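# Close the fridge with carton and bottles inside

## Task

Get the refrigerator door fully closed so that the carton and all three bottles end up inside it, with every bottle standing upright. The task fails if a glass bottle drops any real distance, if the door is slammed while opening or closing it, or if the robot falls over or is left tilted. Anything that stays in place only because the robot is holding it does not count.

## Robot and tools

ROBOT. A Hello Robot Stretch 3 with one arm. It has a two-wheel base, 0.33 m long and 0.34 m wide, that can only drive forward/back and turn in place; it cannot slide sideways. Turns pivot about a point midway between the drive wheels, 0.05 m behind the front edge. A lift on a mast raises the arm, and the arm telescopes out to the robot's right. To move the gripper forward or back you must drive the base. With the arm pulled in and the wrist folded, the wrist reaches 0.06 m beyond the right side, and an in-place turn sweeps a 0.28 m radius; an unfolded, level wrist reaches past that circle.

FRAMES. Base frame: origin on the floor between the drive wheels, x forward, y left, z up. hand_pose is reported in it, at the point where closed fingertips meet; with all wrist joints at 0, that frame's x points up, y back along the arm toward the mast, z toward the rear. Odometry frame is the base frame at scene start; base_odometry counts wheel rotation, so slip looks like travel. Heading is positive to the left, -3.142 to 3.142.

execute_actions. Argument "actions": a list holding exactly one action, or empty (empty just returns state and images). An action may contain "base", "joints", or both, plus optional "contact_limits"; its motions begin together and may finish at different times.
- base: one command only, relative to where the base last reported itself. {"translate_m": d} drives d metres straight, positive forward, range -1 to 1. {"rotate_rad": d} turns in place by d radians, positive counter-clockwise (left), range -3.2 to 3.2.
- joints: a single dictionary of absolute targets keyed by joint name (not offsets). lift_m 0 to 1.1 m (arm height); arm_m 0 to 0.52 m (extension); wrist_yaw_rad -1.345 to 4.42 (0 along the arm, positive swings toward the front, 3.0 folds over the base); wrist_pitch_rad -1.57 to 0.451 (0 level, negative tips down); wrist_roll_rad -2.911 to 2.911 (0 fingers side by side); gripper_m -0.089 to 0.179 (larger is wider; actual fingertip gap is 0.007 m less when nearly closed, 0.025 m less when wide, zero below 0.007); head_pan_rad -3.953 to 1.73 (0 forward, positive left, -1.57 looks along the arm); head_tilt_rad -1.53 to 0.419 (negative looks down). Done tolerances: ±0.004 for lift, arm, gripper; ±0.02 for yaw, roll, head; ±0.05 for pitch.
- contact_limits: {"arm_m": e}, e a motor-effort percentage 1 to 100; the arm motion halts (contact_stop) when effort reaches it and the arm holds no harder than that until the next action. Too low stops immediately. Values above the maximum are trimmed.
- cameras: list from head_camera, nav_camera, wrist_camera, all; omitted/null/["all"] gives all, [] gives none.
Unknown keys or out-of-range numbers reject the whole call with no motion. No action runs over 15 s. Omitted joints or base may still be pushing toward earlier targets. If a result reports a stop, the remaining calls in that same reply are skipped.

wait: {"seconds": 0 to 10}; nothing new is commanded, returns the same report. zoom_image: {"camera", "region": [x0, y0, x1, y1]} pixels of that camera's latest full image, top-left origin, at most 504x504. finished_scene: {"scene": current scene number}; irreversible, and the goal must already hold on its own. Replying with no tool call ends everything.

RESULTS. base_status/joint_status: done, off_target (stopped short, may still push), contact_stop, time_out, torque_fault (old target dropped). Lift and arm stop and go slack when pressing firmly; a slack lift can sag under load or keep pressing, and closing fingers on a surface pushes it up. Base, wrist and head have no contact stop. Wrist servos pushed hard for seconds switch off for 10 s. on_its_own lists uncommanded things; its "held at" is a target, not a position. motor_effort is percent of max, positive toward higher values, with peak in brackets; readings carry bias and noise. Positive wheel effort pushes forward. lidar_m: 12 distances in 30-degree sectors, first straight ahead, then counter-clockwise (4th left, 7th behind, 10th right), in a plane 0.17 m up, 0.15 to 12 m, blind to glass and clear plastic; "-" means nothing seen; the robot can block sectors 5, 6, 9, 10. wrist_depth_mm (45 to 1000) and head_depth_mm (280 to 4000, sideways image) are 7x7 grids of median depth. base_tilt in degrees, positive leaning forward/right, with a fixed bias up to about 4. turned_by_wheels and turned_by_imu give rotation since last result.

GRIPPER. Command below the object's width to hold; release by commanding at least 0.02 above the contact value. Readings don't confirm a grasp; over-squeezing lets the stall guard loosen it.

SPEED. Base is fast (0.30 m/s, 1.9 rad/s) only with lift_m under 0.30, arm_m under 0.03, wrist_yaw_rad over 2.54; otherwise 0.10 m/s, 0.63 rad/s.

AVOID. Fold/unfold the wrist only with lift_m 0.32 to 0.95, pitch -0.4, roll near 0; folded, lift can go down to 0.25. With yaw below -0.4 keep pitch at -0.5 or lower. Pressing on a rigid object with the gripper above about 0.45 m can tip the robot, more so with raised contact limits or a repeated push. Don't drive while gripping or pushing something fixed; if snagged, reverse in small steps, release, and lower the lift to about 0.2 if still tipped. Swing the door gently, never drop glass bottles, keep them upright. Loose items may occasionally get nudged. Shorter robot motion is better.

Each tool is called after "Emit:" as name([rows], argument=value, ...), one row to a line, values as JSON.

## Session

Emit:
execute_actions(actions=[])

Scene clock: 0.00 s.
base_odometry: x=+0.000 y=+0.000 heading=+0.000 (m, m, rad; odometry frame)
turned_by_wheels: +0.000 (rad since the last result)
turned_by_imu: +0.000 (rad since the last result)
base_tilt: forward=+1.7 right=-2.0 (deg)
lidar_m: 1.76 1.57 1.54 1.66 2.42 3.08 2.88 1.59 1.58 2.18 1.68 1.19
head_depth_mm: 1595 1601 1583 1580 1581 932 1623 / 1708 1714 1675 1697 1672 1020 1721 / 1783 1837 1819 1834 1784 1117 1852 / 1858 1955 1949 1953 1915 1243 2008 / 1842 2103 2107 2130 2057 2082 2121 / 1832 2174 2169 2103 1990 1710 1906 / 1804 1926 1881 1891 1826 1813 1827
base_status: not commanded
joint_positions: lift_m=+0.327 arm_m=-0.002 wrist_yaw_rad=+3.017 wrist_pitch_rad=-0.441 wrist_roll_rad=+0.012 gripper_m=+0.037 head_pan_rad=+0.016 head_tilt_rad=-0.016
joint_status: not commanded
motor_effort: left_wheel=+0 right_wheel=+0 lift_m=+20 arm_m=+0 wrist_yaw_rad=+0 wrist_pitch_rad=+7 wrist_roll_rad=+0 gripper_m=+0 head_pan_rad=+0 head_tilt_rad=+2 (%)
hand_pose: x=+0.0063 y=+0.0767 z=+0.3347 quat_wxyz=(+0.198, +0.702, +0.111, +0.675) (m; base frame)
wrist_depth_mm: - - - - - - - / - - - - - - - / 908 939 959 939 948 947 - / 733 741 761 740 759 750 764 / 608 614 - 608 639 636 616 / 515 516 - 538 514 522 528 / 458 - - - 454 453 443
pictures: head_camera (sideways: a quarter turn clockwise sets it upright), nav_camera (sideways: a quarter turn counterclockwise sets it upright), wrist_camera
Images, in order (width x height): head_camera 896x504, nav_camera 672x504, wrist_camera 644x364.

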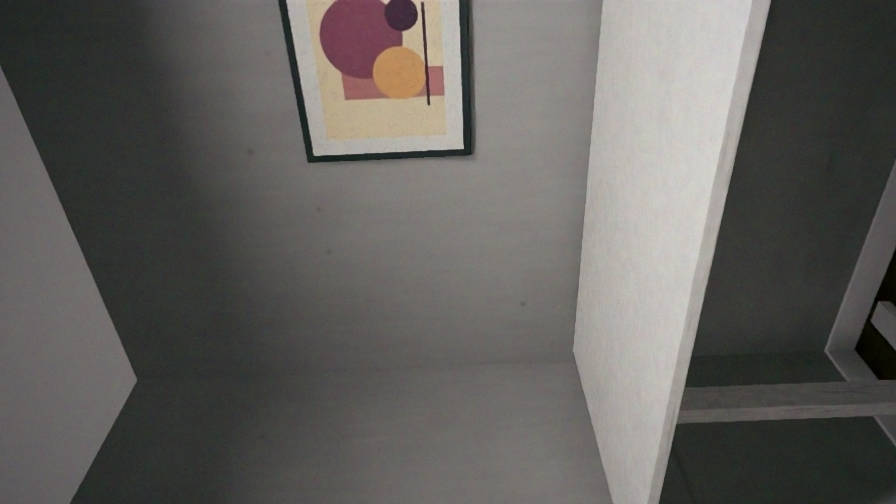

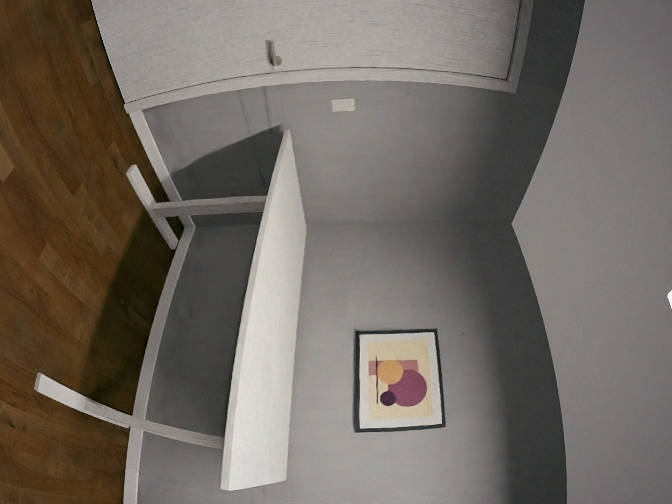

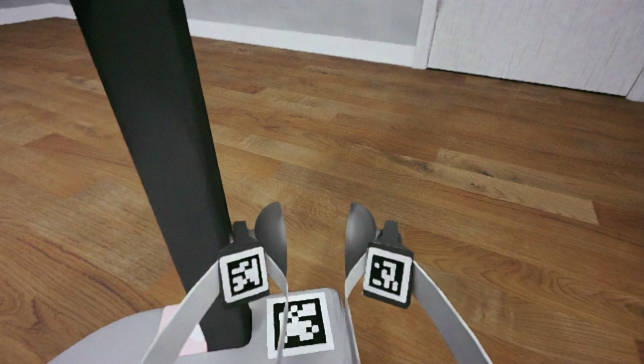

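Emit:
execute_actions([
  {"joints":{"head_pan_rad":-2.4,"head_tilt_rad":-0.4}},
], cameras=["head_camera","nav_camera"])

Scene clock: 5.27 s.
base_odometry: x=+0.000 y=+0.000 heading=+0.000 (m, m, rad; odometry frame)
turned_by_wheels: +0.000 (rad since the last result)
turned_by_imu: +0.000 (rad since the last result)
base_tilt: forward=+1.8 right=-2.0 (deg)
lidar_m: 1.76 1.57 1.54 1.66 2.42 3.07 2.89 1.59 1.58 2.17 1.68 1.19
head_depth_mm: 2158 2293 2507 2689 2380 1774 1425 / 2071 2237 2394 2570 2290 1784 1428 / 1415 1496 1603 1739 1899 1773 1434 / 1373 1466 1587 1713 1833 1813 1432 / 1351 1450 1550 1681 1845 1812 1442 / 1610 1938 2078 2252 2378 1829 1462 / 1825 1945 2079 2192 2330 1851 1458
base_status: not commanded
joint_positions: lift_m=+0.327 arm_m=-0.002 wrist_yaw_rad=+3.017 wrist_pitch_rad=-0.441 wrist_roll_rad=+0.012 gripper_m=+0.037 head_pan_rad=-2.393 head_tilt_rad=-0.395
joint_status: all done
motor_effort: left_wheel=+0(0) right_wheel=+0(0) lift_m=+20(20) arm_m=+0(0) wrist_yaw_rad=-1(1) wrist_pitch_rad=+7(7) wrist_roll_rad=+0(0) gripper_m=+0(0) head_pan_rad=-3(32) head_tilt_rad=-2(18) (%)
hand_pose: x=+0.0063 y=+0.0767 z=+0.3347 quat_wxyz=(+0.198, +0.702, +0.111, +0.675) (m; base frame)
wrist_depth_mm: - - - - - - - / - - - - - - - / 961 939 973 961 948 952 - / 749 752 747 771 768 769 755 / 601 587 - 620 635 622 624 / 517 510 - 531 522 531 524 / 449 - - - 454 458 455
pictures: head_camera (sideways: a quarter turn clockwise sets it upright), nav_camera (sideways: a quarter turn counterclockwise sets it upright)
Images, in order (width x height): head_camera 896x504, nav_camera 672x504.

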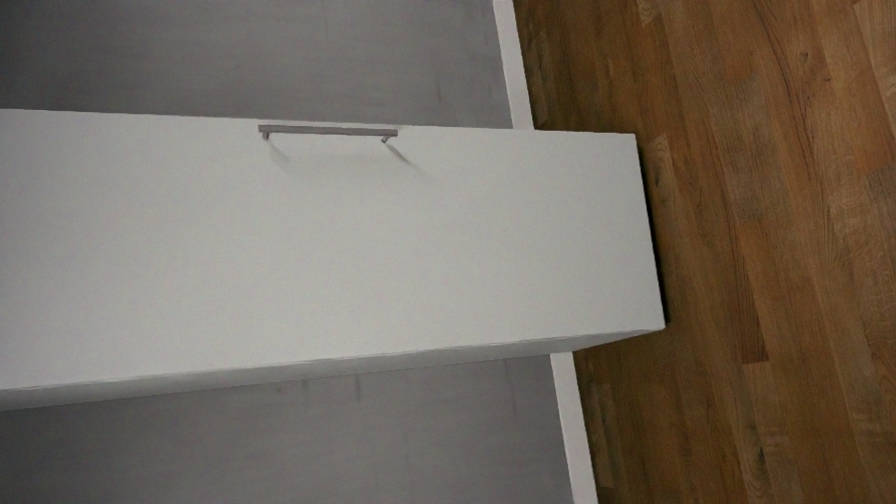

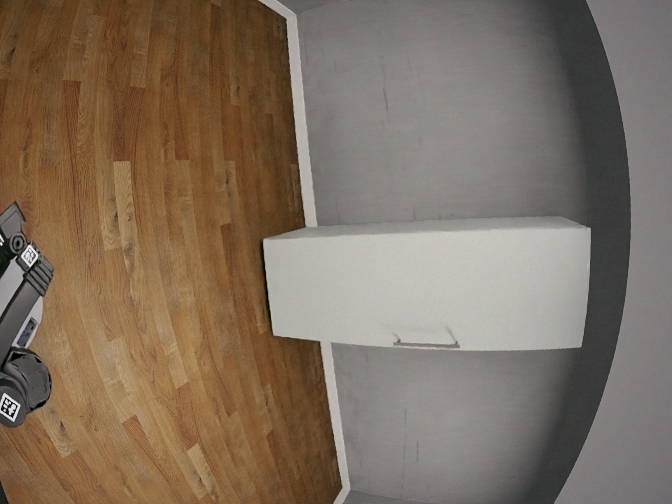

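Emit:
execute_actions([
  {"base":{"translate_m":-1},"joints":{"lift_m":0.27}},
], cameras=[])

Emit:
execute_actions([
  {"base":{"translate_m":-0.6}},
], cameras=[])

Emit:
execute_actions([
  {"base":{"rotate_rad":-0.5},"joints":{"head_pan_rad":-0.9,"head_tilt_rad":-0.5}},
], cameras=["head_camera","nav_camera"])

Scene clock: 18.40 s.
base_odometry: x=-1.000 y=+0.000 heading=+0.000 (m, m, rad; odometry frame)
turned_by_wheels: +0.000 (rad since the last result)
turned_by_imu: +0.002 (rad since the last result)
base_tilt: forward=+1.8 right=-2.0 (deg)
lidar_m: 2.64 2.16 2.13 2.27 2.33 2.28 2.13 1.66 0.96 1.04 2.51 2.11
head_depth_mm: 1575 1712 1819 1970 2130 1779 1428 / 1536 1625 1762 1924 2060 1794 1428 / 1503 1596 1716 1853 2010 1783 1438 / 1449 1554 1646 1772 1936 1813 1433 / 1420 1489 1614 1726 1865 1819 1445 / 1385 1459 1557 1689 1794 1689 1290 / 1344 1405 1064 949 1012 1099 1188
base_status: done
joint_positions: lift_m=+0.270 arm_m=-0.002 wrist_yaw_rad=+3.017 wrist_pitch_rad=-0.442 wrist_roll_rad=+0.012 gripper_m=+0.037 head_pan_rad=-2.393 head_tilt_rad=-0.396
joint_status: all done
motor_effort: left_wheel=+0(6) right_wheel=+1(4) lift_m=+14(19) arm_m=+0(0) wrist_yaw_rad=-1(0) wrist_pitch_rad=+8(8) wrist_roll_rad=+0(0) gripper_m=+0(1) head_pan_rad=-3(3) head_tilt_rad=-2(2) (%)
hand_pose: x=+0.0062 y=+0.0767 z=+0.2778 quat_wxyz=(+0.198, +0.702, +0.111, +0.675) (m; base frame)
wrist_depth_mm: - - - - - - - / - - - - - - - / 825 828 814 842 858 845 870 / 650 652 643 666 663 656 667 / 526 525 - 549 555 552 541 / 444 - - - 463 459 463 / - - - - 390 393 395
pictures: none
No camera images: the call's "cameras" was empty. Leave "cameras" out to get every camera's image.

Scene clock: 22.03 s.
base_odometry: x=-1.600 y=+0.000 heading=+0.000 (m, m, rad; odometry frame)
turned_by_wheels: +0.000 (rad since the last result)
turned_by_imu: +0.001 (rad since the last result)
base_tilt: forward=+1.8 right=-2.1 (deg)
lidar_m: 2.69 2.51 2.47 2.34 1.83 1.79 1.68 1.31 1.29 0.83 0.99 2.96
head_depth_mm: 1238 1325 1419 1540 1687 1764 1421 / 1202 1281 1390 1498 1629 1724 1432 / 1170 1248 1344 1448 1564 1675 1432 / 1139 1212 1294 1394 1501 1634 1435 / 1113 1179 1251 1356 1459 1587 1437 / 1082 1144 1229 1304 1402 1524 1448 / 1053 1118 1195 1276 1357 1464 1468
base_status: done
joint_positions: lift_m=+0.270 arm_m=-0.002 wrist_yaw_rad=+3.017 wrist_pitch_rad=-0.442 wrist_roll_rad=+0.012 gripper_m=+0.037 head_pan_rad=-2.393 head_tilt_rad=-0.396
joint_status: not commanded
motor_effort: left_wheel=+0(8) right_wheel=+0(7) lift_m=+14(14) arm_m=+0(0) wrist_yaw_rad=+0(0) wrist_pitch_rad=+8(8) wrist_roll_rad=+0(0) gripper_m=+1(0) head_pan_rad=-3(3) head_tilt_rad=-1(2) (%)
hand_pose: x=+0.0062 y=+0.0767 z=+0.2778 quat_wxyz=(+0.199, +0.702, +0.111, +0.675) (m; base frame)
wrist_depth_mm: - - - - - - - / - - - - - - - / 788 813 827 843 868 853 838 / 646 658 658 646 663 669 670 / 527 532 - 550 561 549 537 / 455 - - - 456 462 456 / - - - - 403 396 395
pictures: none
No camera images: the call's "cameras" was empty. Leave "cameras" out to get every camera's image.

Scene clock: 23.50 s.
base_odometry: x=-1.600 y=+0.000 heading=-0.500 (m, m, rad; odometry frame)
turned_by_wheels: -0.500 (rad since the last result)
turned_by_imu: -0.488 (rad since the last result)
base_tilt: forward=+1.7 right=-2.1 (deg)
lidar_m: 2.68 2.69 2.50 2.47 2.30 1.82 1.79 1.65 1.30 1.28 0.83 1.02
head_depth_mm: 1010 1137 1270 1401 1557 1606 1320 / 872 963 1067 1200 1392 1523 1322 / 771 840 919 1015 1138 1291 1320 / 697 753 823 911 1025 1150 1270 / 745 820 903 1028 1162 1366 1342 / 838 928 1050 1202 1408 1585 1334 / 958 1078 2409 2708 2120 1645 1352
base_status: done
joint_positions: lift_m=+0.270 arm_m=-0.002 wrist_yaw_rad=+3.017 wrist_pitch_rad=-0.442 wrist_roll_rad=+0.012 gripper_m=+0.037 head_pan_rad=-0.907 head_tilt_rad=-0.494
joint_status: all done
motor_effort: left_wheel=+1(8) right_wheel=-1(4) lift_m=+15(14) arm_m=+0(0) wrist_yaw_rad=+0(0) wrist_pitch_rad=+8(8) wrist_roll_rad=+0(0) gripper_m=+1(0) head_pan_rad=+2(32) head_tilt_rad=-2(10) (%)
hand_pose: x=+0.0062 y=+0.0766 z=+0.2778 quat_wxyz=(+0.199, +0.702, +0.111, +0.675) (m; base frame)
wrist_depth_mm: - - - - - - - / - - - - - - - / 841 841 846 844 855 860 850 / 647 649 657 656 660 670 660 / 540 537 - 561 557 542 548 / 451 - - - 452 469 463 / - - - - 399 401 400
pictures: head_camera (sideways: a quarter turn clockwise sets it upright), nav_camera (sideways: a quarter turn counterclockwise sets it upright)
Images, in order (width x height): head_camera 896x504, nav_camera 672x504.

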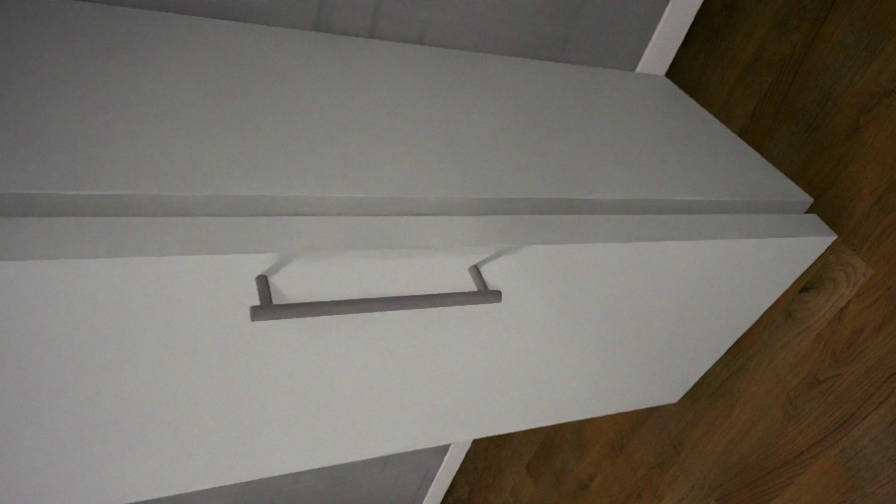

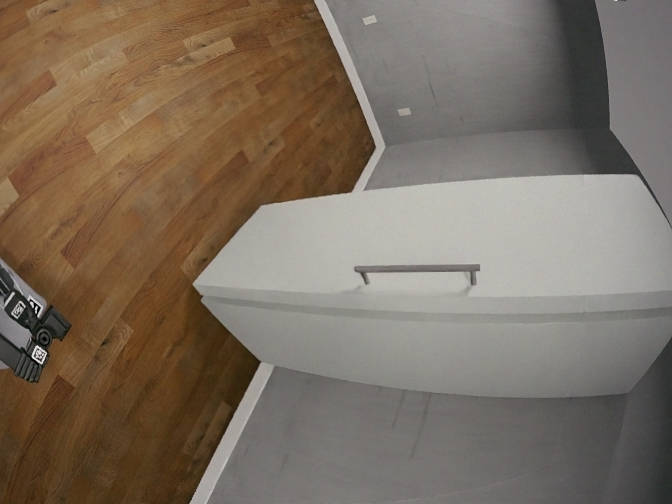

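Emit:
execute_actions([
  {"base":{"translate_m":0.1},"joints":{"lift_m":0.8,"arm_m":0.4}},
], cameras=[])

Emit:
execute_actions([
  {"joints":{"wrist_yaw_rad":1.57,"wrist_pitch_rad":0,"gripper_m":0.1,"arm_m":0.5}},
])

Scene clock: 35.03 s.
base_odometry: x=-1.512 y=-0.048 heading=-0.500 (m, m, rad; odometry frame)
turned_by_wheels: +0.000 (rad since the last result)
turned_by_imu: +0.000 (rad since the last result)
base_tilt: forward=+1.6 right=-2.0 (deg)
lidar_m: 2.64 2.59 2.49 2.46 2.42 1.91 1.89 1.66 1.31 1.23 0.78 1.06
head_depth_mm: 816 918 1041 1203 1449 1561 1333 / 715 785 866 975 1119 1302 1335 / 644 697 763 847 948 1068 1236 / 696 757 824 909 1034 1173 1291 / 771 845 942 1054 1214 1421 1338 / 861 962 1087 1249 1882 1589 1343 / 993 2233 2514 2817 2126 1654 1353
base_status: done
joint_positions: lift_m=+0.800 arm_m=+0.400 wrist_yaw_rad=+3.017 wrist_pitch_rad=-0.442 wrist_roll_rad=+0.012 gripper_m=+0.037 head_pan_rad=-0.907 head_tilt_rad=-0.494
joint_status: all done
motor_effort: left_wheel=+1(10) right_wheel=-1(5) lift_m=+26(25) arm_m=+3(6) wrist_yaw_rad=+0(1) wrist_pitch_rad=+8(8) wrist_roll_rad=+0(0) gripper_m=+1(0) head_pan_rad=+3(3) head_tilt_rad=-3(2) (%)
hand_pose: x=+0.0062 y=-0.3250 z=+0.8070 quat_wxyz=(+0.199, +0.702, +0.111, +0.675) (m; base frame)
wrist_depth_mm: - - - - - - - / - - - - - - - / - - - - - - - / - - - - - - - / - - - - - - - / - - - - - - - / 916 907 - 929 934 918 912
pictures: none
No camera images: the call's "cameras" was empty. Leave "cameras" out to get every camera's image.

Scene clock: 37.00 s.
base_odometry: x=-1.512 y=-0.048 heading=-0.500 (m, m, rad; odometry frame)
turned_by_wheels: +0.000 (rad since the last result)
turned_by_imu: +0.000 (rad since the last result)
base_tilt: forward=+1.7 right=-2.1 (deg)
lidar_m: 2.64 2.59 2.50 2.46 2.42 1.92 1.89 1.66 1.31 1.23 0.78 1.06
head_depth_mm: 817 914 1039 1209 1466 1564 1322 / 713 787 861 975 1122 1307 1321 / 645 698 764 848 955 1076 1228 / 696 757 825 907 1027 1159 1286 / 770 846 939 1058 1206 1409 1340 / 864 958 1091 1250 1886 1586 1354 / 991 2205 2498 2742 2138 1653 1350
base_status: not commanded
joint_positions: lift_m=+0.800 arm_m=+0.500 wrist_yaw_rad=+1.573 wrist_pitch_rad=-0.022 wrist_roll_rad=+0.012 gripper_m=+0.100 head_pan_rad=-0.907 head_tilt_rad=-0.494
joint_status: all done
motor_effort: left_wheel=+1(1) right_wheel=-1(0) lift_m=+26(26) arm_m=+3(4) wrist_yaw_rad=-3(3) wrist_pitch_rad=+11(11) wrist_roll_rad=+0(0) gripper_m=+0(80) head_pan_rad=+2(3) head_tilt_rad=-2(3) (%)
hand_pose: x=+0.2343 y=-0.6441 z=+0.9086 quat_wxyz=(+0.502, +0.509, -0.496, +0.492) (m; base frame)
wrist_depth_mm: - - - - 277 263 257 / - - - - 283 269 264 / - - - 352 296 282 273 / - - - 361 306 291 282 / - - - - 309 298 292 / - - - - 329 309 303 / - - - - 339 321 313
pictures: head_camera (sideways: a quarter turn clockwise sets it upright), nav_camera (sideways: a quarter turn counterclockwise sets it upright), wrist_camera
Images, in order (width x height): head_camera 896x504, nav_camera 672x504, wrist_camera 644x364.

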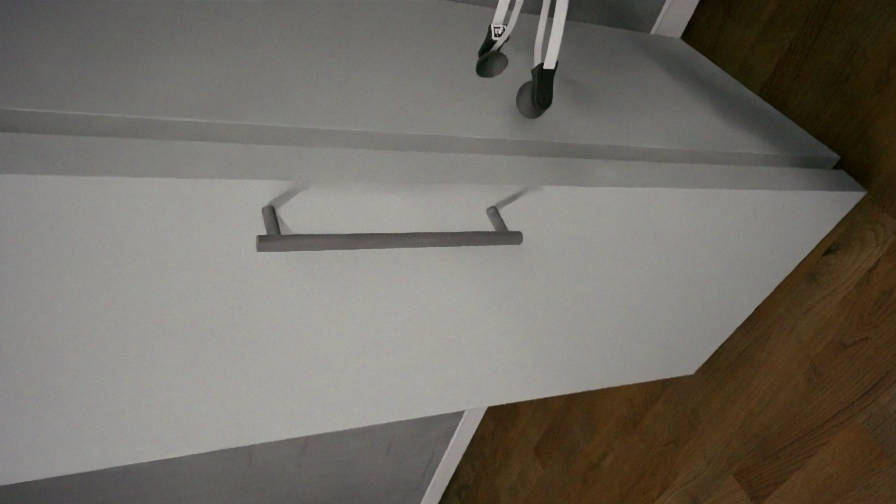

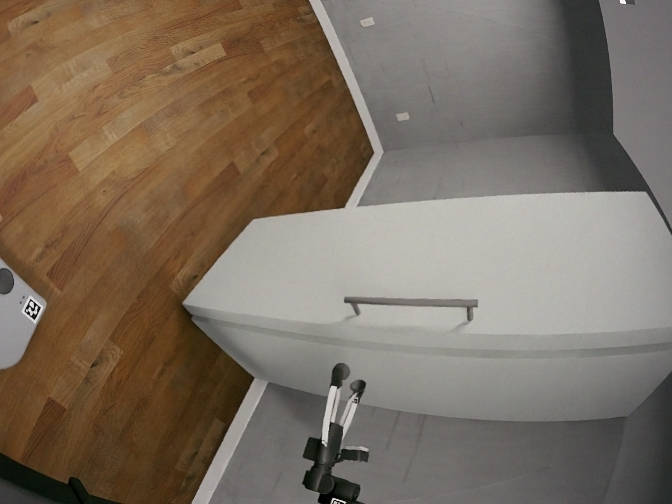

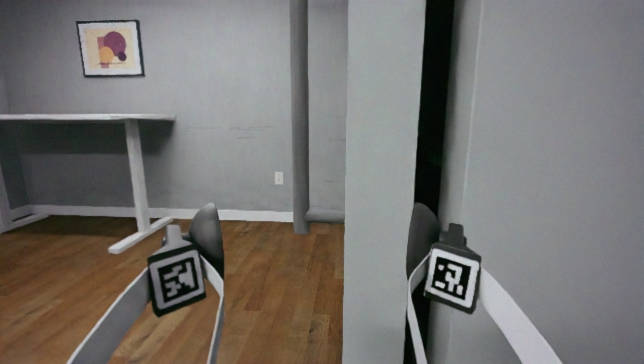

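Emit:
execute_actions([
  {"base":{"translate_m":0.15},"joints":{"lift_m":0.9,"arm_m":0.455}},
], cameras=["head_camera","wrist_camera"])

Scene clock: 54.13 s.
base_odometry: x=-1.381 y=-0.120 heading=-0.500 (m, m, rad; odometry frame)
turned_by_wheels: +0.000 (rad since the last result)
turned_by_imu: -0.002 (rad since the last result)
base_tilt: forward=+1.7 right=-2.1 (deg)
lidar_m: 2.71 2.45 2.48 2.44 2.60 2.07 2.04 1.68 1.33 0.83 0.71 1.11
head_depth_mm: 572 620 685 801 931 1145 1286 / 611 655 693 737 823 938 1086 / 666 714 779 849 938 1054 1207 / 727 790 871 968 1078 1235 1296 / 807 886 983 1111 1270 1493 1335 / 903 1958 2225 2564 2113 1641 1342 / 1988 2238 2584 2825 2134 1655 1345
base_status: done
joint_positions: lift_m=+0.900 arm_m=+0.455 wrist_yaw_rad=+1.572 wrist_pitch_rad=-0.021 wrist_roll_rad=+0.012 gripper_m=+0.100 head_pan_rad=-0.907 head_tilt_rad=-0.494
joint_status: all done
motor_effort: left_wheel=-5(6) right_wheel=+8(8) lift_m=+26(23) arm_m=-2(3) wrist_yaw_rad=-2(3) wrist_pitch_rad=+11(11) wrist_roll_rad=+0(0) gripper_m=+1(0) head_pan_rad=+3(3) head_tilt_rad=-3(2) (%)
hand_pose: x=+0.2343 y=-0.5999 z=+1.0088 quat_wxyz=(+0.502, +0.509, -0.497, +0.492) (m; base frame)
wrist_depth_mm: - - - - 287 142 137 / - - - - 278 147 141 / - - - - 354 151 147 / - - - - 336 156 153 / - - - - 770 160 160 / - - - - 698 165 181 / - - - - 297 174 190
pictures: head_camera (sideways: a quarter turn clockwise sets it upright), wrist_camera
Images, in order (width x height): head_camera 896x504, wrist_camera 644x364.

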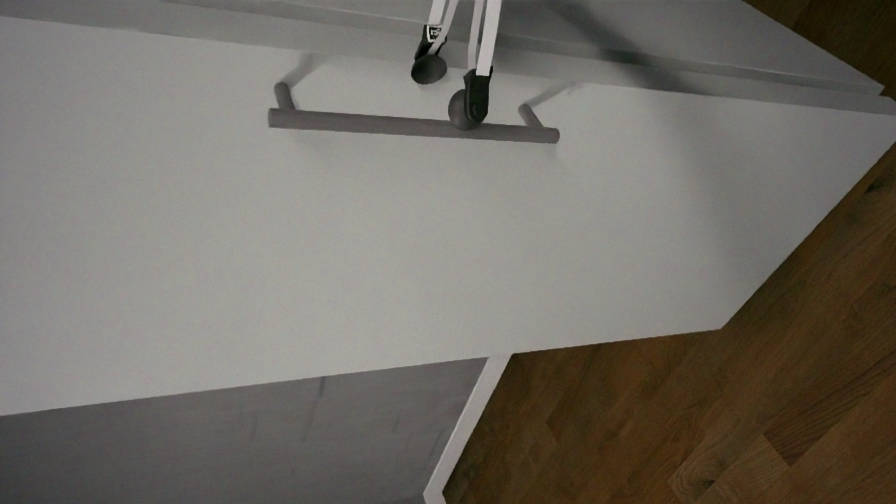

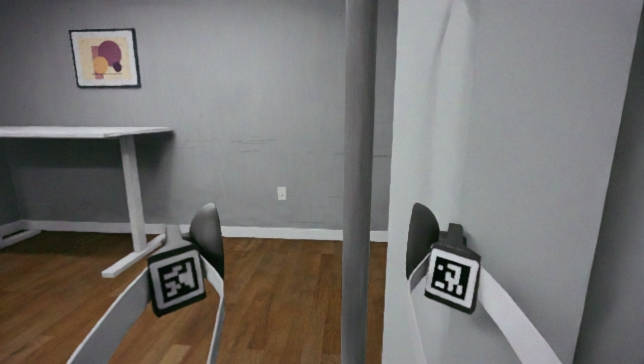

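Emit:
execute_actions([
  {"base":{"translate_m":0.09},"joints":{"arm_m":0.446}},
], cameras=["wrist_camera"])

Emit:
execute_actions([
  {"joints":{"arm_m":0.3}},
])

Scene clock: 58.23 s.
base_odometry: x=-1.302 y=-0.163 heading=-0.501 (m, m, rad; odometry frame)
turned_by_wheels: -0.001 (rad since the last result)
turned_by_imu: -0.113 (rad since the last result)
base_tilt: forward=+1.8 right=-2.0 (deg)
lidar_m: 2.64 2.38 2.52 2.44 2.53 2.18 2.11 1.88 1.37 0.89 0.69 0.97
head_depth_mm: 558 608 712 818 1033 1347 1327 / 571 616 654 711 806 917 1076 / 615 662 724 792 878 984 1117 / 663 723 796 880 981 1119 1262 / 721 788 867 974 1107 1278 1333 / 788 868 973 1114 1952 1592 1340 / 1657 1883 2152 2433 2133 1649 1349
base_status: done
joint_positions: lift_m=+0.900 arm_m=+0.446 wrist_yaw_rad=+1.598 wrist_pitch_rad=-0.022 wrist_roll_rad=+0.012 gripper_m=+0.100 head_pan_rad=-0.907 head_tilt_rad=-0.494
joint_status: all done
on_its_own: wrist_yaw_rad is at rest, and its effort (-22) is outside its rest range (-12 to +12)
motor_effort: left_wheel=-10(12) right_wheel=+16(22) lift_m=+26(26) arm_m=+0(5) wrist_yaw_rad=-22(21) wrist_pitch_rad=+12(12) wrist_roll_rad=+0(0) gripper_m=+6(8) head_pan_rad=+2(2) head_tilt_rad=-2(2) (%)
hand_pose: x=+0.2342 y=-0.5839 z=+1.0086 quat_wxyz=(+0.496, +0.515, -0.490, +0.498) (m; base frame)
wrist_depth_mm: - - - - 235 144 143 / - - - - 231 149 170 / - - - - 231 154 171 / - - - - 228 159 178 / - - - - 354 166 186 / - - - - 347 170 188 / - - - - 221 177 195
pictures: wrist_camera
Images, in order (width x height): wrist_camera 644x364.

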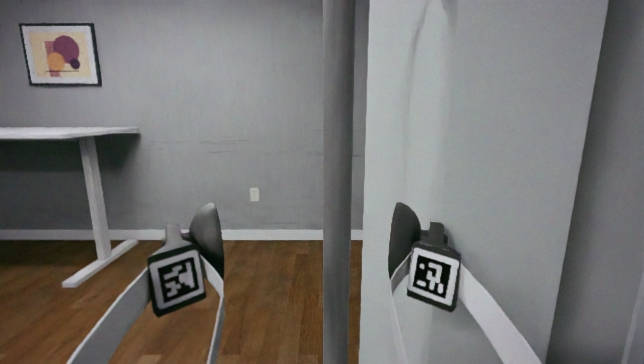

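Scene clock: 60.57 s.
base_odometry: x=-1.302 y=-0.163 heading=-0.500 (m, m, rad; odometry frame)
turned_by_wheels: +0.001 (rad since the last result)
turned_by_imu: +0.001 (rad since the last result)
base_tilt: forward=+1.8 right=-2.0 (deg)
lidar_m: 2.64 2.38 2.51 2.44 2.53 2.18 2.11 1.87 1.37 0.89 0.69 0.97
head_depth_mm: 553 610 709 828 966 1335 1313 / 574 620 650 707 806 913 1071 / 616 665 724 789 889 982 1117 / 663 719 790 877 975 1112 1264 / 720 789 872 975 1107 1287 1345 / 789 874 970 1106 1958 1590 1344 / 1650 1901 2124 2470 2136 1649 1345
base_status: not commanded
joint_positions: lift_m=+0.900 arm_m=+0.300 wrist_yaw_rad=+1.572 wrist_pitch_rad=-0.022 wrist_roll_rad=+0.012 gripper_m=+0.100 head_pan_rad=-0.907 head_tilt_rad=-0.494
joint_status: all done
motor_effort: left_wheel=+0(10) right_wheel=+0(17) lift_m=+26(26) arm_m=-3(4) wrist_yaw_rad=-2(21) wrist_pitch_rad=+11(12) wrist_roll_rad=+0(0) gripper_m=+1(7) head_pan_rad=+2(2) head_tilt_rad=-2(3) (%)
hand_pose: x=+0.2343 y=-0.4449 z=+1.0086 quat_wxyz=(+0.503, +0.509, -0.497, +0.492) (m; base frame)
wrist_depth_mm: - - - - - 362 210 / - - - - - 356 211 / - - - - - 361 221 / - - - - - 358 231 / - - - - - 352 231 / - - - - - 288 230 / - - - - 753 381 228
pictures: head_camera (sideways: a quarter turn clockwise sets it upright), nav_camera (sideways: a quarter turn counterclockwise sets it upright), wrist_camera
Images, in order (width x height): head_camera 896x504, nav_camera 672x504, wrist_camera 644x364.

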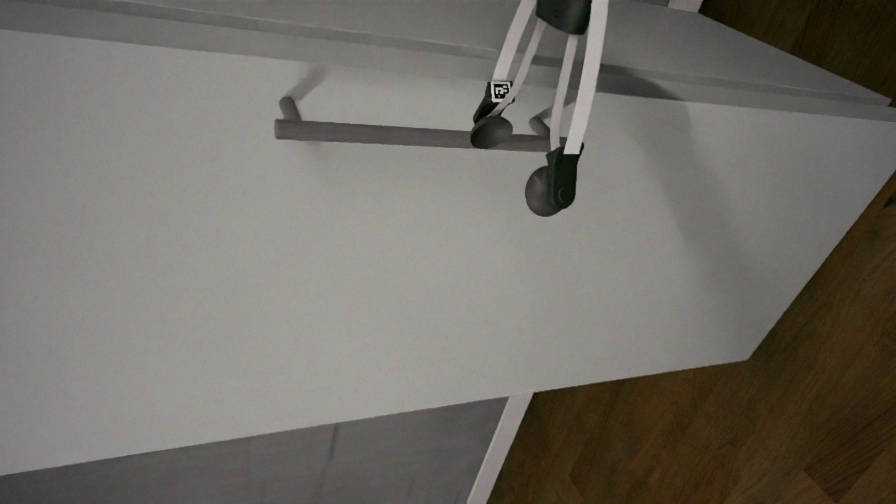

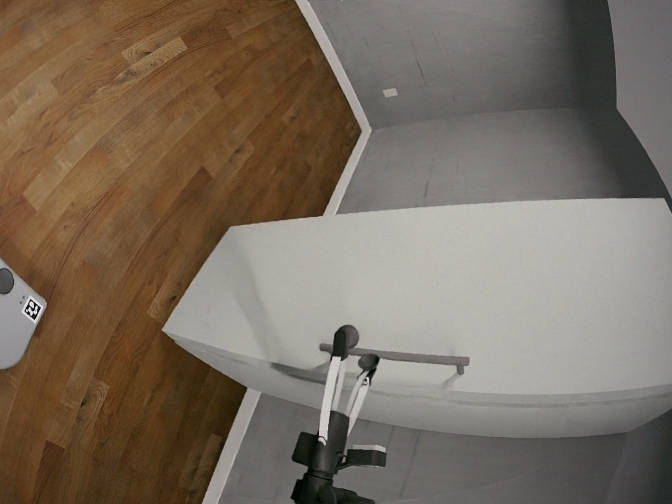

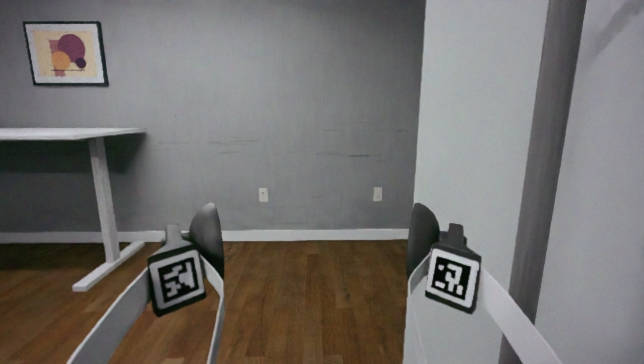

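Emit:
execute_actions([
  {"joints":{"arm_m":0.42,"wrist_yaw_rad":1.6}},
], cameras=["wrist_camera"])

Emit:
execute_actions([
  {"base":{"translate_m":0.04}},
], cameras=["wrist_camera","head_camera"])

Scene clock: 65.90 s.
base_odometry: x=-1.302 y=-0.163 heading=-0.500 (m, m, rad; odometry frame)
turned_by_wheels: +0.000 (rad since the last result)
turned_by_imu: +0.000 (rad since the last result)
base_tilt: forward=+1.9 right=-2.0 (deg)
lidar_m: 2.64 2.38 2.51 2.43 2.53 2.19 2.11 1.87 1.37 0.89 0.69 0.97
head_depth_mm: 551 610 708 826 1025 1347 1313 / 574 617 648 709 799 913 1074 / 615 664 722 792 876 982 1116 / 662 721 795 874 982 1109 1242 / 719 785 871 977 1110 1279 1340 / 783 865 964 1110 1948 1606 1338 / 1670 1912 2143 2457 2135 1651 1346
base_status: not commanded
joint_positions: lift_m=+0.900 arm_m=+0.420 wrist_yaw_rad=+1.598 wrist_pitch_rad=-0.022 wrist_roll_rad=+0.012 gripper_m=+0.100 head_pan_rad=-0.907 head_tilt_rad=-0.494
joint_status: all done
motor_effort: left_wheel=+0(0) right_wheel=+0(0) lift_m=+26(26) arm_m=+3(4) wrist_yaw_rad=+1(2) wrist_pitch_rad=+11(11) wrist_roll_rad=+0(0) gripper_m=+1(1) head_pan_rad=+2(1) head_tilt_rad=-2(2) (%)
hand_pose: x=+0.2342 y=-0.5579 z=+1.0087 quat_wxyz=(+0.496, +0.515, -0.490, +0.498) (m; base frame)
wrist_depth_mm: - - - - 254 150 142 / - - - - 253 150 146 / - - - - 250 155 151 / - - - - 250 160 156 / - - - - 217 165 163 / - - - - 403 170 169 / - - - - 280 178 196
pictures: wrist_camera
Images, in order (width x height): wrist_camera 644x364.

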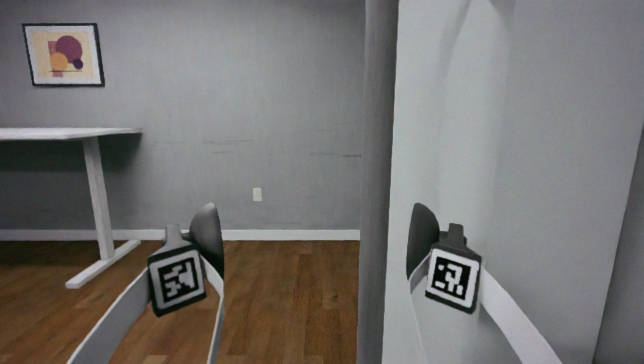

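Scene clock: 67.23 s.
base_odometry: x=-1.267 y=-0.182 heading=-0.500 (m, m, rad; odometry frame)
turned_by_wheels: +0.000 (rad since the last result)
turned_by_imu: +0.000 (rad since the last result)
base_tilt: forward=+1.7 right=-2.1 (deg)
lidar_m: 2.60 2.34 2.51 2.44 2.53 2.23 2.15 1.87 1.37 0.78 0.68 0.97
head_depth_mm: 541 579 630 700 835 1068 1259 / 576 619 664 711 798 886 1007 / 619 669 724 798 883 989 1125 / 666 724 793 878 987 1119 1257 / 725 793 876 980 1115 1287 1348 / 790 873 979 2153 2031 1655 1355 / 1702 1880 2107 2450 2109 1647 1347
base_status: done
joint_positions: lift_m=+0.900 arm_m=+0.420 wrist_yaw_rad=+1.598 wrist_pitch_rad=-0.022 wrist_roll_rad=+0.012 gripper_m=+0.100 head_pan_rad=-0.907 head_tilt_rad=-0.494
joint_status: not commanded
motor_effort: left_wheel=+1(4) right_wheel=+0(6) lift_m=+26(26) arm_m=+3(3) wrist_yaw_rad=+1(2) wrist_pitch_rad=+11(11) wrist_roll_rad=+0(0) gripper_m=+0(1) head_pan_rad=+2(3) head_tilt_rad=-2(1) (%)
hand_pose: x=+0.2342 y=-0.5579 z=+1.0087 quat_wxyz=(+0.496, +0.515, -0.490, +0.498) (m; base frame)
wrist_depth_mm: - - - - 232 155 108 / - - - - 229 155 110 / - - - - 228 154 114 / - - - - 227 154 118 / - - - - 168 153 122 / - - - - 174 141 127 / - - - - 249 165 132
pictures: head_camera (sideways: a quarter turn clockwise sets it upright), wrist_camera
Images, in order (width x height): head_camera 896x504, wrist_camera 644x364.

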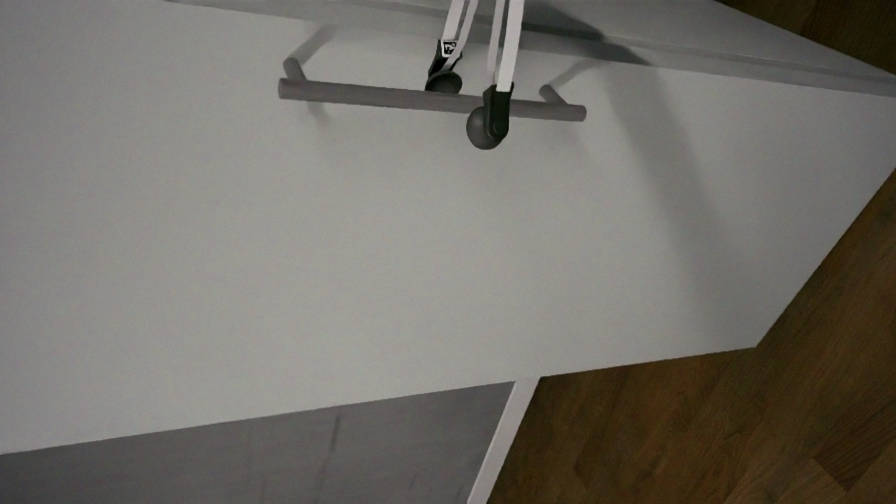

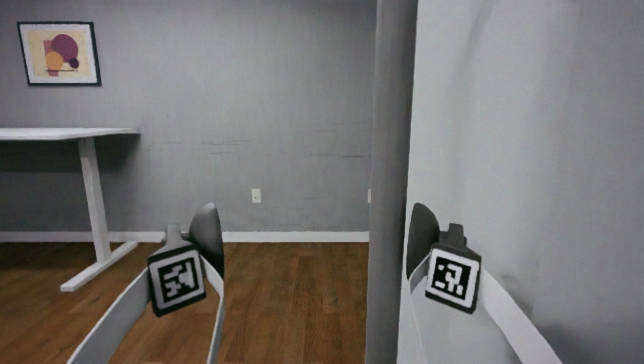

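Emit:
execute_actions([
  {"base":{"translate_m":0.05}},
], cameras=["wrist_camera"])

Emit:
execute_actions([
  {"joints":{"arm_m":0.25,"wrist_yaw_rad":1.45,"head_pan_rad":-1.2}},
])

Emit:
execute_actions([
  {"base":{"translate_m":0.06},"joints":{"arm_m":0.1,"wrist_yaw_rad":1.2}},
])

Scene clock: 73.30 s.
base_odometry: x=-1.223 y=-0.206 heading=-0.500 (m, m, rad; odometry frame)
turned_by_wheels: +0.000 (rad since the last result)
turned_by_imu: -0.001 (rad since the last result)
base_tilt: forward=+1.7 right=-2.1 (deg)
lidar_m: 2.55 2.30 2.49 2.43 2.53 2.29 2.20 1.87 1.36 0.66 0.67 0.98
head_depth_mm: 540 576 608 648 726 845 1057 / 576 618 668 722 800 885 992 / 619 667 724 800 877 988 1127 / 667 726 797 879 987 1121 1270 / 725 795 879 984 1112 1294 1328 / 794 891 1917 2179 2093 1641 1340 / 1703 1905 2121 2442 2136 1655 1365
base_status: done
joint_positions: lift_m=+0.900 arm_m=+0.420 wrist_yaw_rad=+1.590 wrist_pitch_rad=-0.022 wrist_roll_rad=+0.012 gripper_m=+0.100 head_pan_rad=-0.907 head_tilt_rad=-0.494
joint_status: not commanded
motor_effort: left_wheel=-2(8) right_wheel=+3(7) lift_m=+26(26) arm_m=+2(3) wrist_yaw_rad=+7(10) wrist_pitch_rad=+11(11) wrist_roll_rad=+0(0) gripper_m=-1(3) head_pan_rad=+3(2) head_tilt_rad=-3(1) (%)
hand_pose: x=+0.2342 y=-0.5599 z=+1.0087 quat_wxyz=(+0.498, +0.513, -0.492, +0.496) (m; base frame)
wrist_depth_mm: - - - - 103 149 95 / - - - - 106 148 94 / - - - - 110 148 94 / - - - - 118 147 94 / - - - - 116 147 94 / - - - - 121 126 93 / - - - - 170 158 93
pictures: wrist_camera
Images, in order (width x height): wrist_camera 644x364.

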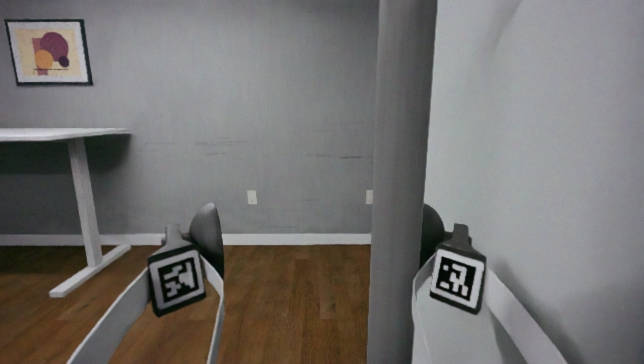

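Scene clock: 76.17 s.
base_odometry: x=-1.223 y=-0.206 heading=-0.500 (m, m, rad; odometry frame)
turned_by_wheels: +0.000 (rad since the last result)
turned_by_imu: +0.000 (rad since the last result)
base_tilt: forward=+1.7 right=-2.1 (deg)
lidar_m: 2.54 2.30 2.50 2.44 2.53 2.29 2.20 1.87 1.37 0.78 0.55 0.95
head_depth_mm: 1060 1143 1248 1354 1468 1603 1321 / 817 961 1188 1371 - 1559 1327 / 629 676 740 808 887 1031 1189 / 448 484 529 582 650 734 843 / 465 509 547 605 668 819 966 / 502 553 616 694 813 941 1134 / 545 607 683 786 918 1104 1275
base_status: not commanded
joint_positions: lift_m=+0.900 arm_m=+0.250 wrist_yaw_rad=+1.442 wrist_pitch_rad=-0.017 wrist_roll_rad=+0.012 gripper_m=+0.100 head_pan_rad=-1.193 head_tilt_rad=-0.495
joint_status: all done
motor_effort: left_wheel=-2(14) right_wheel=+2(22) lift_m=+26(26) arm_m=-3(5) wrist_yaw_rad=+5(26) wrist_pitch_rad=+9(11) wrist_roll_rad=+0(0) gripper_m=-2(8) head_pan_rad=-3(21) head_tilt_rad=-2(2) (%)
hand_pose: x=+0.2323 y=-0.4283 z=+1.0098 quat_wxyz=(+0.533, +0.474, -0.530, +0.459) (m; base frame)
wrist_depth_mm: - - - - 289 176 108 / - - - - 282 175 111 / - - - - 329 173 114 / - - - - 272 171 117 / - - - - 174 168 121 / - - - - 179 141 125 / - - - - 297 181 129
pictures: head_camera (sideways: a quarter turn clockwise sets it upright), nav_camera (sideways: a quarter turn counterclockwise sets it upright), wrist_camera
Images, in order (width x height): head_camera 896x504, nav_camera 672x504, wrist_camera 644x364.

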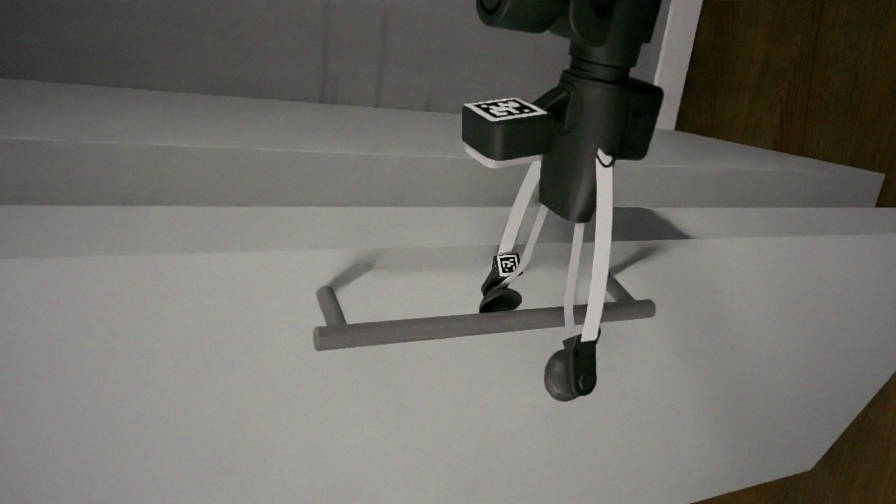

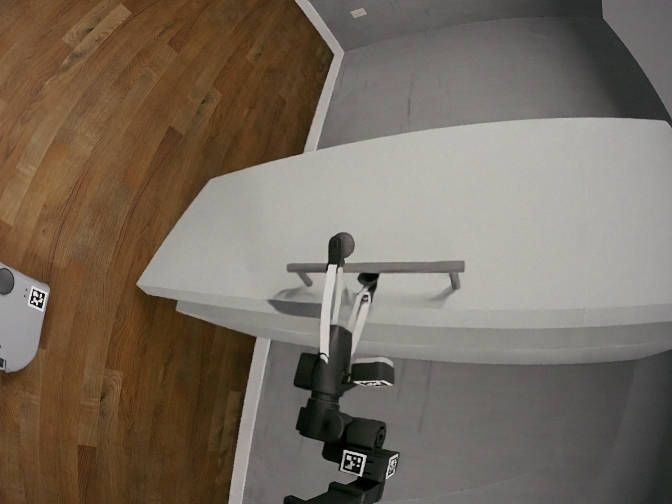

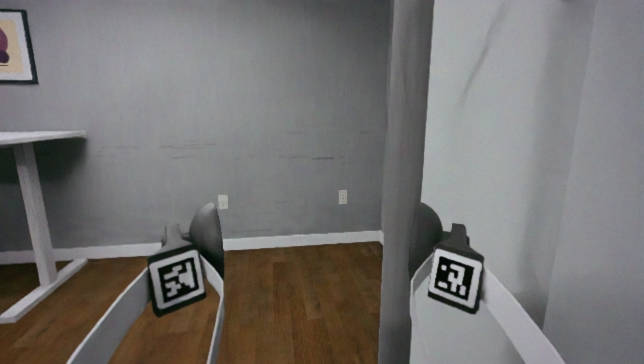

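Scene clock: 78.53 s.
base_odometry: x=-1.170 y=-0.235 heading=-0.500 (m, m, rad; odometry frame)
turned_by_wheels: +0.000 (rad since the last result)
turned_by_imu: +0.000 (rad since the last result)
base_tilt: forward=+1.7 right=-1.9 (deg)
lidar_m: 2.48 2.24 2.51 2.44 2.53 2.34 2.26 1.87 1.37 0.51 0.48 1.87
head_depth_mm: 1044 1138 1244 1355 1514 1603 - / 617 673 740 832 1326 1627 1257 / 416 453 729 794 860 - 815 / 381 415 452 504 559 631 736 / 412 453 487 531 633 747 886 / 457 508 571 651 758 935 1117 / 512 575 659 766 921 1363 1311
base_status: done
joint_positions: lift_m=+0.900 arm_m=+0.100 wrist_yaw_rad=+1.203 wrist_pitch_rad=-0.018 wrist_roll_rad=+0.012 gripper_m=+0.100 head_pan_rad=-1.193 head_tilt_rad=-0.495
joint_status: all done
motor_effort: left_wheel=+1(10) right_wheel=+0(11) lift_m=+26(26) arm_m=-3(8) wrist_yaw_rad=-3(35) wrist_pitch_rad=+9(10) wrist_roll_rad=+0(0) gripper_m=+0(10) head_pan_rad=-3(3) head_tilt_rad=-2(2) (%)
hand_pose: x=+0.2173 y=-0.3372 z=+1.0096 quat_wxyz=(+0.584, +0.408, -0.582, +0.392) (m; base frame)
wrist_depth_mm: - - - - 468 195 146 / - - - - 462 208 147 / - - - - 457 207 147 / - - - - 457 206 146 / - - - - 641 222 146 / - - - - 666 206 150 / - - - - 453 237 155
pictures: head_camera (sideways: a quarter turn clockwise sets it upright), nav_camera (sideways: a quarter turn counterclockwise sets it upright), wrist_camera
Images, in order (width x height): head_camera 896x504, nav_camera 672x504, wrist_camera 644x364.

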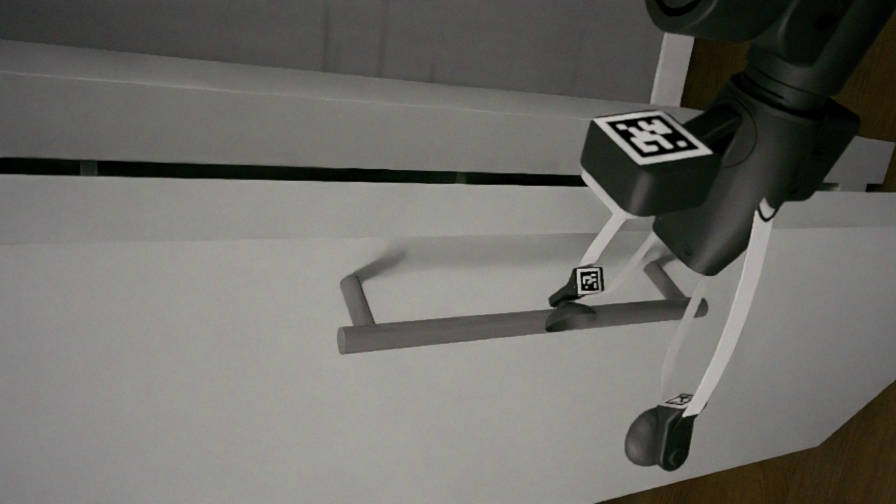

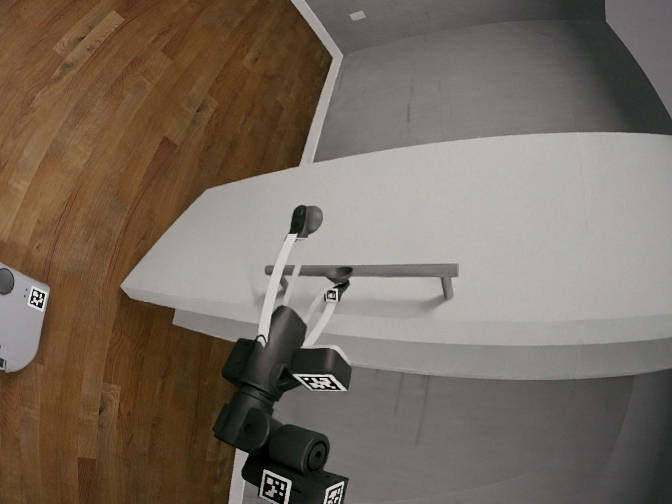

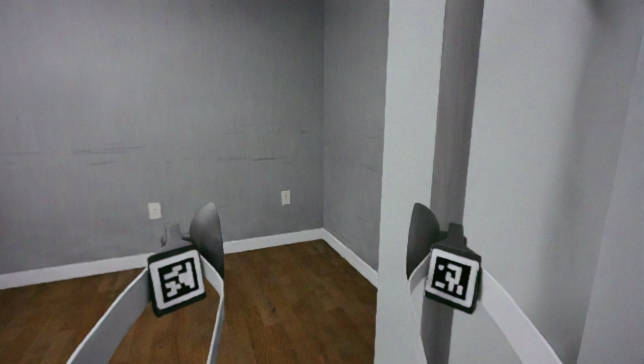

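Slipped off; now go inside the gap.

Emit:
execute_actions([
  {"base":{"translate_m":-0.17},"joints":{"wrist_yaw_rad":1.57,"gripper_m":0}},
], cameras=[])

Emit:
execute_actions([
  {"joints":{"arm_m":0.45}},
])

Scene clock: 84.87 s.
base_odometry: x=-1.319 y=-0.153 heading=-0.500 (m, m, rad; odometry frame)
turned_by_wheels: +0.000 (rad since the last result)
turned_by_imu: +0.000 (rad since the last result)
base_tilt: forward=+1.8 right=-2.0 (deg)
lidar_m: 2.65 2.40 2.52 2.44 2.53 2.17 2.09 1.87 1.37 0.97 0.70 0.96
head_depth_mm: 1066 1143 1252 1364 1506 1618 - / 1098 1178 1290 1417 1563 1623 - / 907 997 1112 1246 1421 - - / 655 710 767 819 871 918 1126 / 574 626 672 744 859 966 1157 / 601 655 726 812 915 1038 1252 / 626 690 763 857 981 1102 1281
base_status: done
joint_positions: lift_m=+0.900 arm_m=+0.100 wrist_yaw_rad=+1.567 wrist_pitch_rad=-0.018 wrist_roll_rad=+0.012 gripper_m=+0.000 head_pan_rad=-1.193 head_tilt_rad=-0.495
joint_status: all done
motor_effort: left_wheel=+1(4) right_wheel=+0(3) lift_m=+26(26) arm_m=-3(3) wrist_yaw_rad=+2(3) wrist_pitch_rad=+9(9) wrist_roll_rad=+0(0) gripper_m=-2(78) head_pan_rad=-3(3) head_tilt_rad=-1(1) (%)
hand_pose: x=+0.2344 y=-0.2463 z=+1.0096 quat_wxyz=(+0.503, +0.506, -0.499, +0.491) (m; base frame)
wrist_depth_mm: - - - - - - 470 / - - - - - 713 468 / - - - - - 703 465 / - - - - - 700 458 / - - - - - 714 459 / - - - - - 684 452 / - - - - - 711 454
pictures: none
No camera images: the call's "cameras" was empty. Leave "cameras" out to get every camera's image.

Scene clock: 88.67 s.
base_odometry: x=-1.319 y=-0.153 heading=-0.500 (m, m, rad; odometry frame)
turned_by_wheels: +0.000 (rad since the last result)
turned_by_imu: +0.000 (rad since the last result)
base_tilt: forward=+1.8 right=-2.0 (deg)
lidar_m: 2.66 2.40 2.52 2.43 2.53 2.17 2.09 1.87 1.37 0.97 0.70 0.97
head_depth_mm: 1063 1143 1250 1337 1506 1583 1326 / 1106 1182 1288 1406 1544 1615 1320 / 907 1000 1115 1253 1431 1527 1328 / 656 710 766 821 876 978 1118 / 576 625 673 744 861 976 1135 / 598 657 725 807 910 1054 1235 / 625 690 767 861 983 1138 1285
base_status: not commanded
joint_positions: lift_m=+0.900 arm_m=+0.450 wrist_yaw_rad=+1.568 wrist_pitch_rad=-0.018 wrist_roll_rad=+0.012 gripper_m=+0.000 head_pan_rad=-1.193 head_tilt_rad=-0.495
joint_status: all done
motor_effort: left_wheel=+0(0) right_wheel=+0(0) lift_m=+26(26) arm_m=+3(6) wrist_yaw_rad=+1(2) wrist_pitch_rad=+9(9) wrist_roll_rad=+0(0) gripper_m=-2(1) head_pan_rad=-2(3) head_tilt_rad=-2(1) (%)
hand_pose: x=+0.2344 y=-0.5955 z=+1.0096 quat_wxyz=(+0.503, +0.507, -0.499, +0.492) (m; base frame)
wrist_depth_mm: - - - - 167 162 179 / - - - - 170 169 181 / - - - - 176 174 181 / - - - - 183 180 182 / - - - - 190 188 190 / - - - 452 194 196 195 / - - - 841 205 222 204
pictures: head_camera (sideways: a quarter turn clockwise sets it upright), nav_camera (sideways: a quarter turn counterclockwise sets it upright), wrist_camera
Images, in order (width x height): head_camera 896x504, nav_camera 672x504, wrist_camera 644x364.

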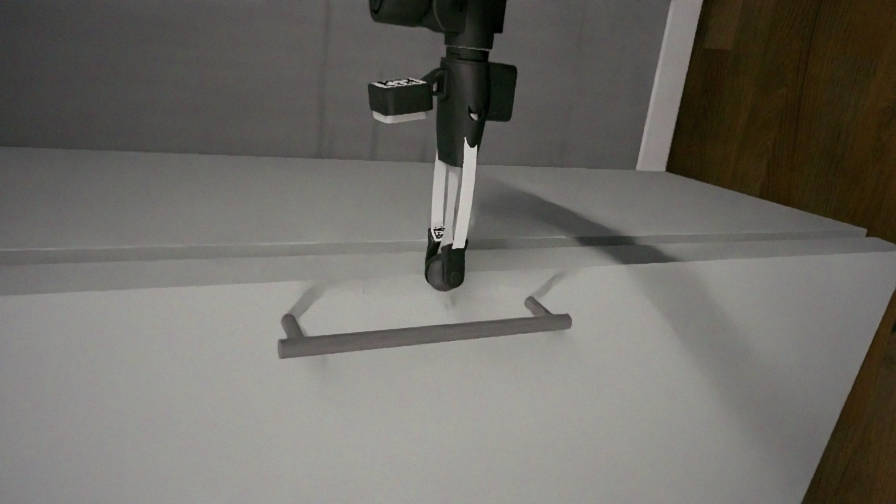

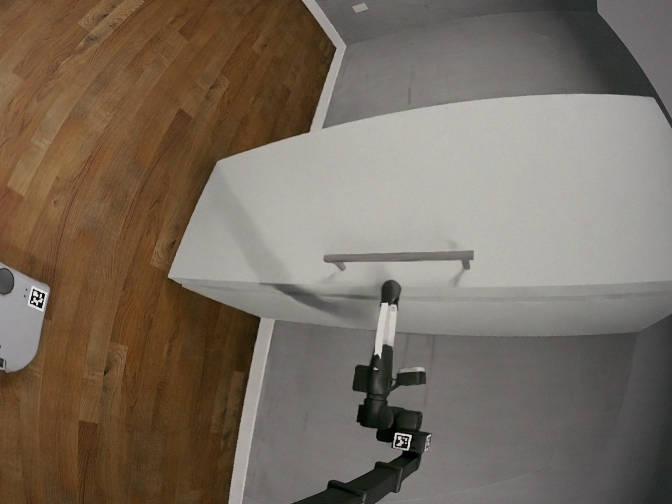

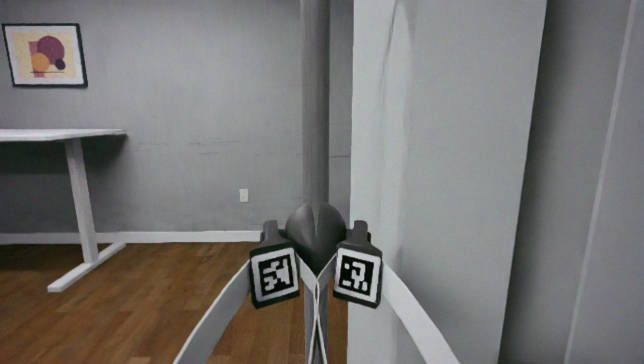

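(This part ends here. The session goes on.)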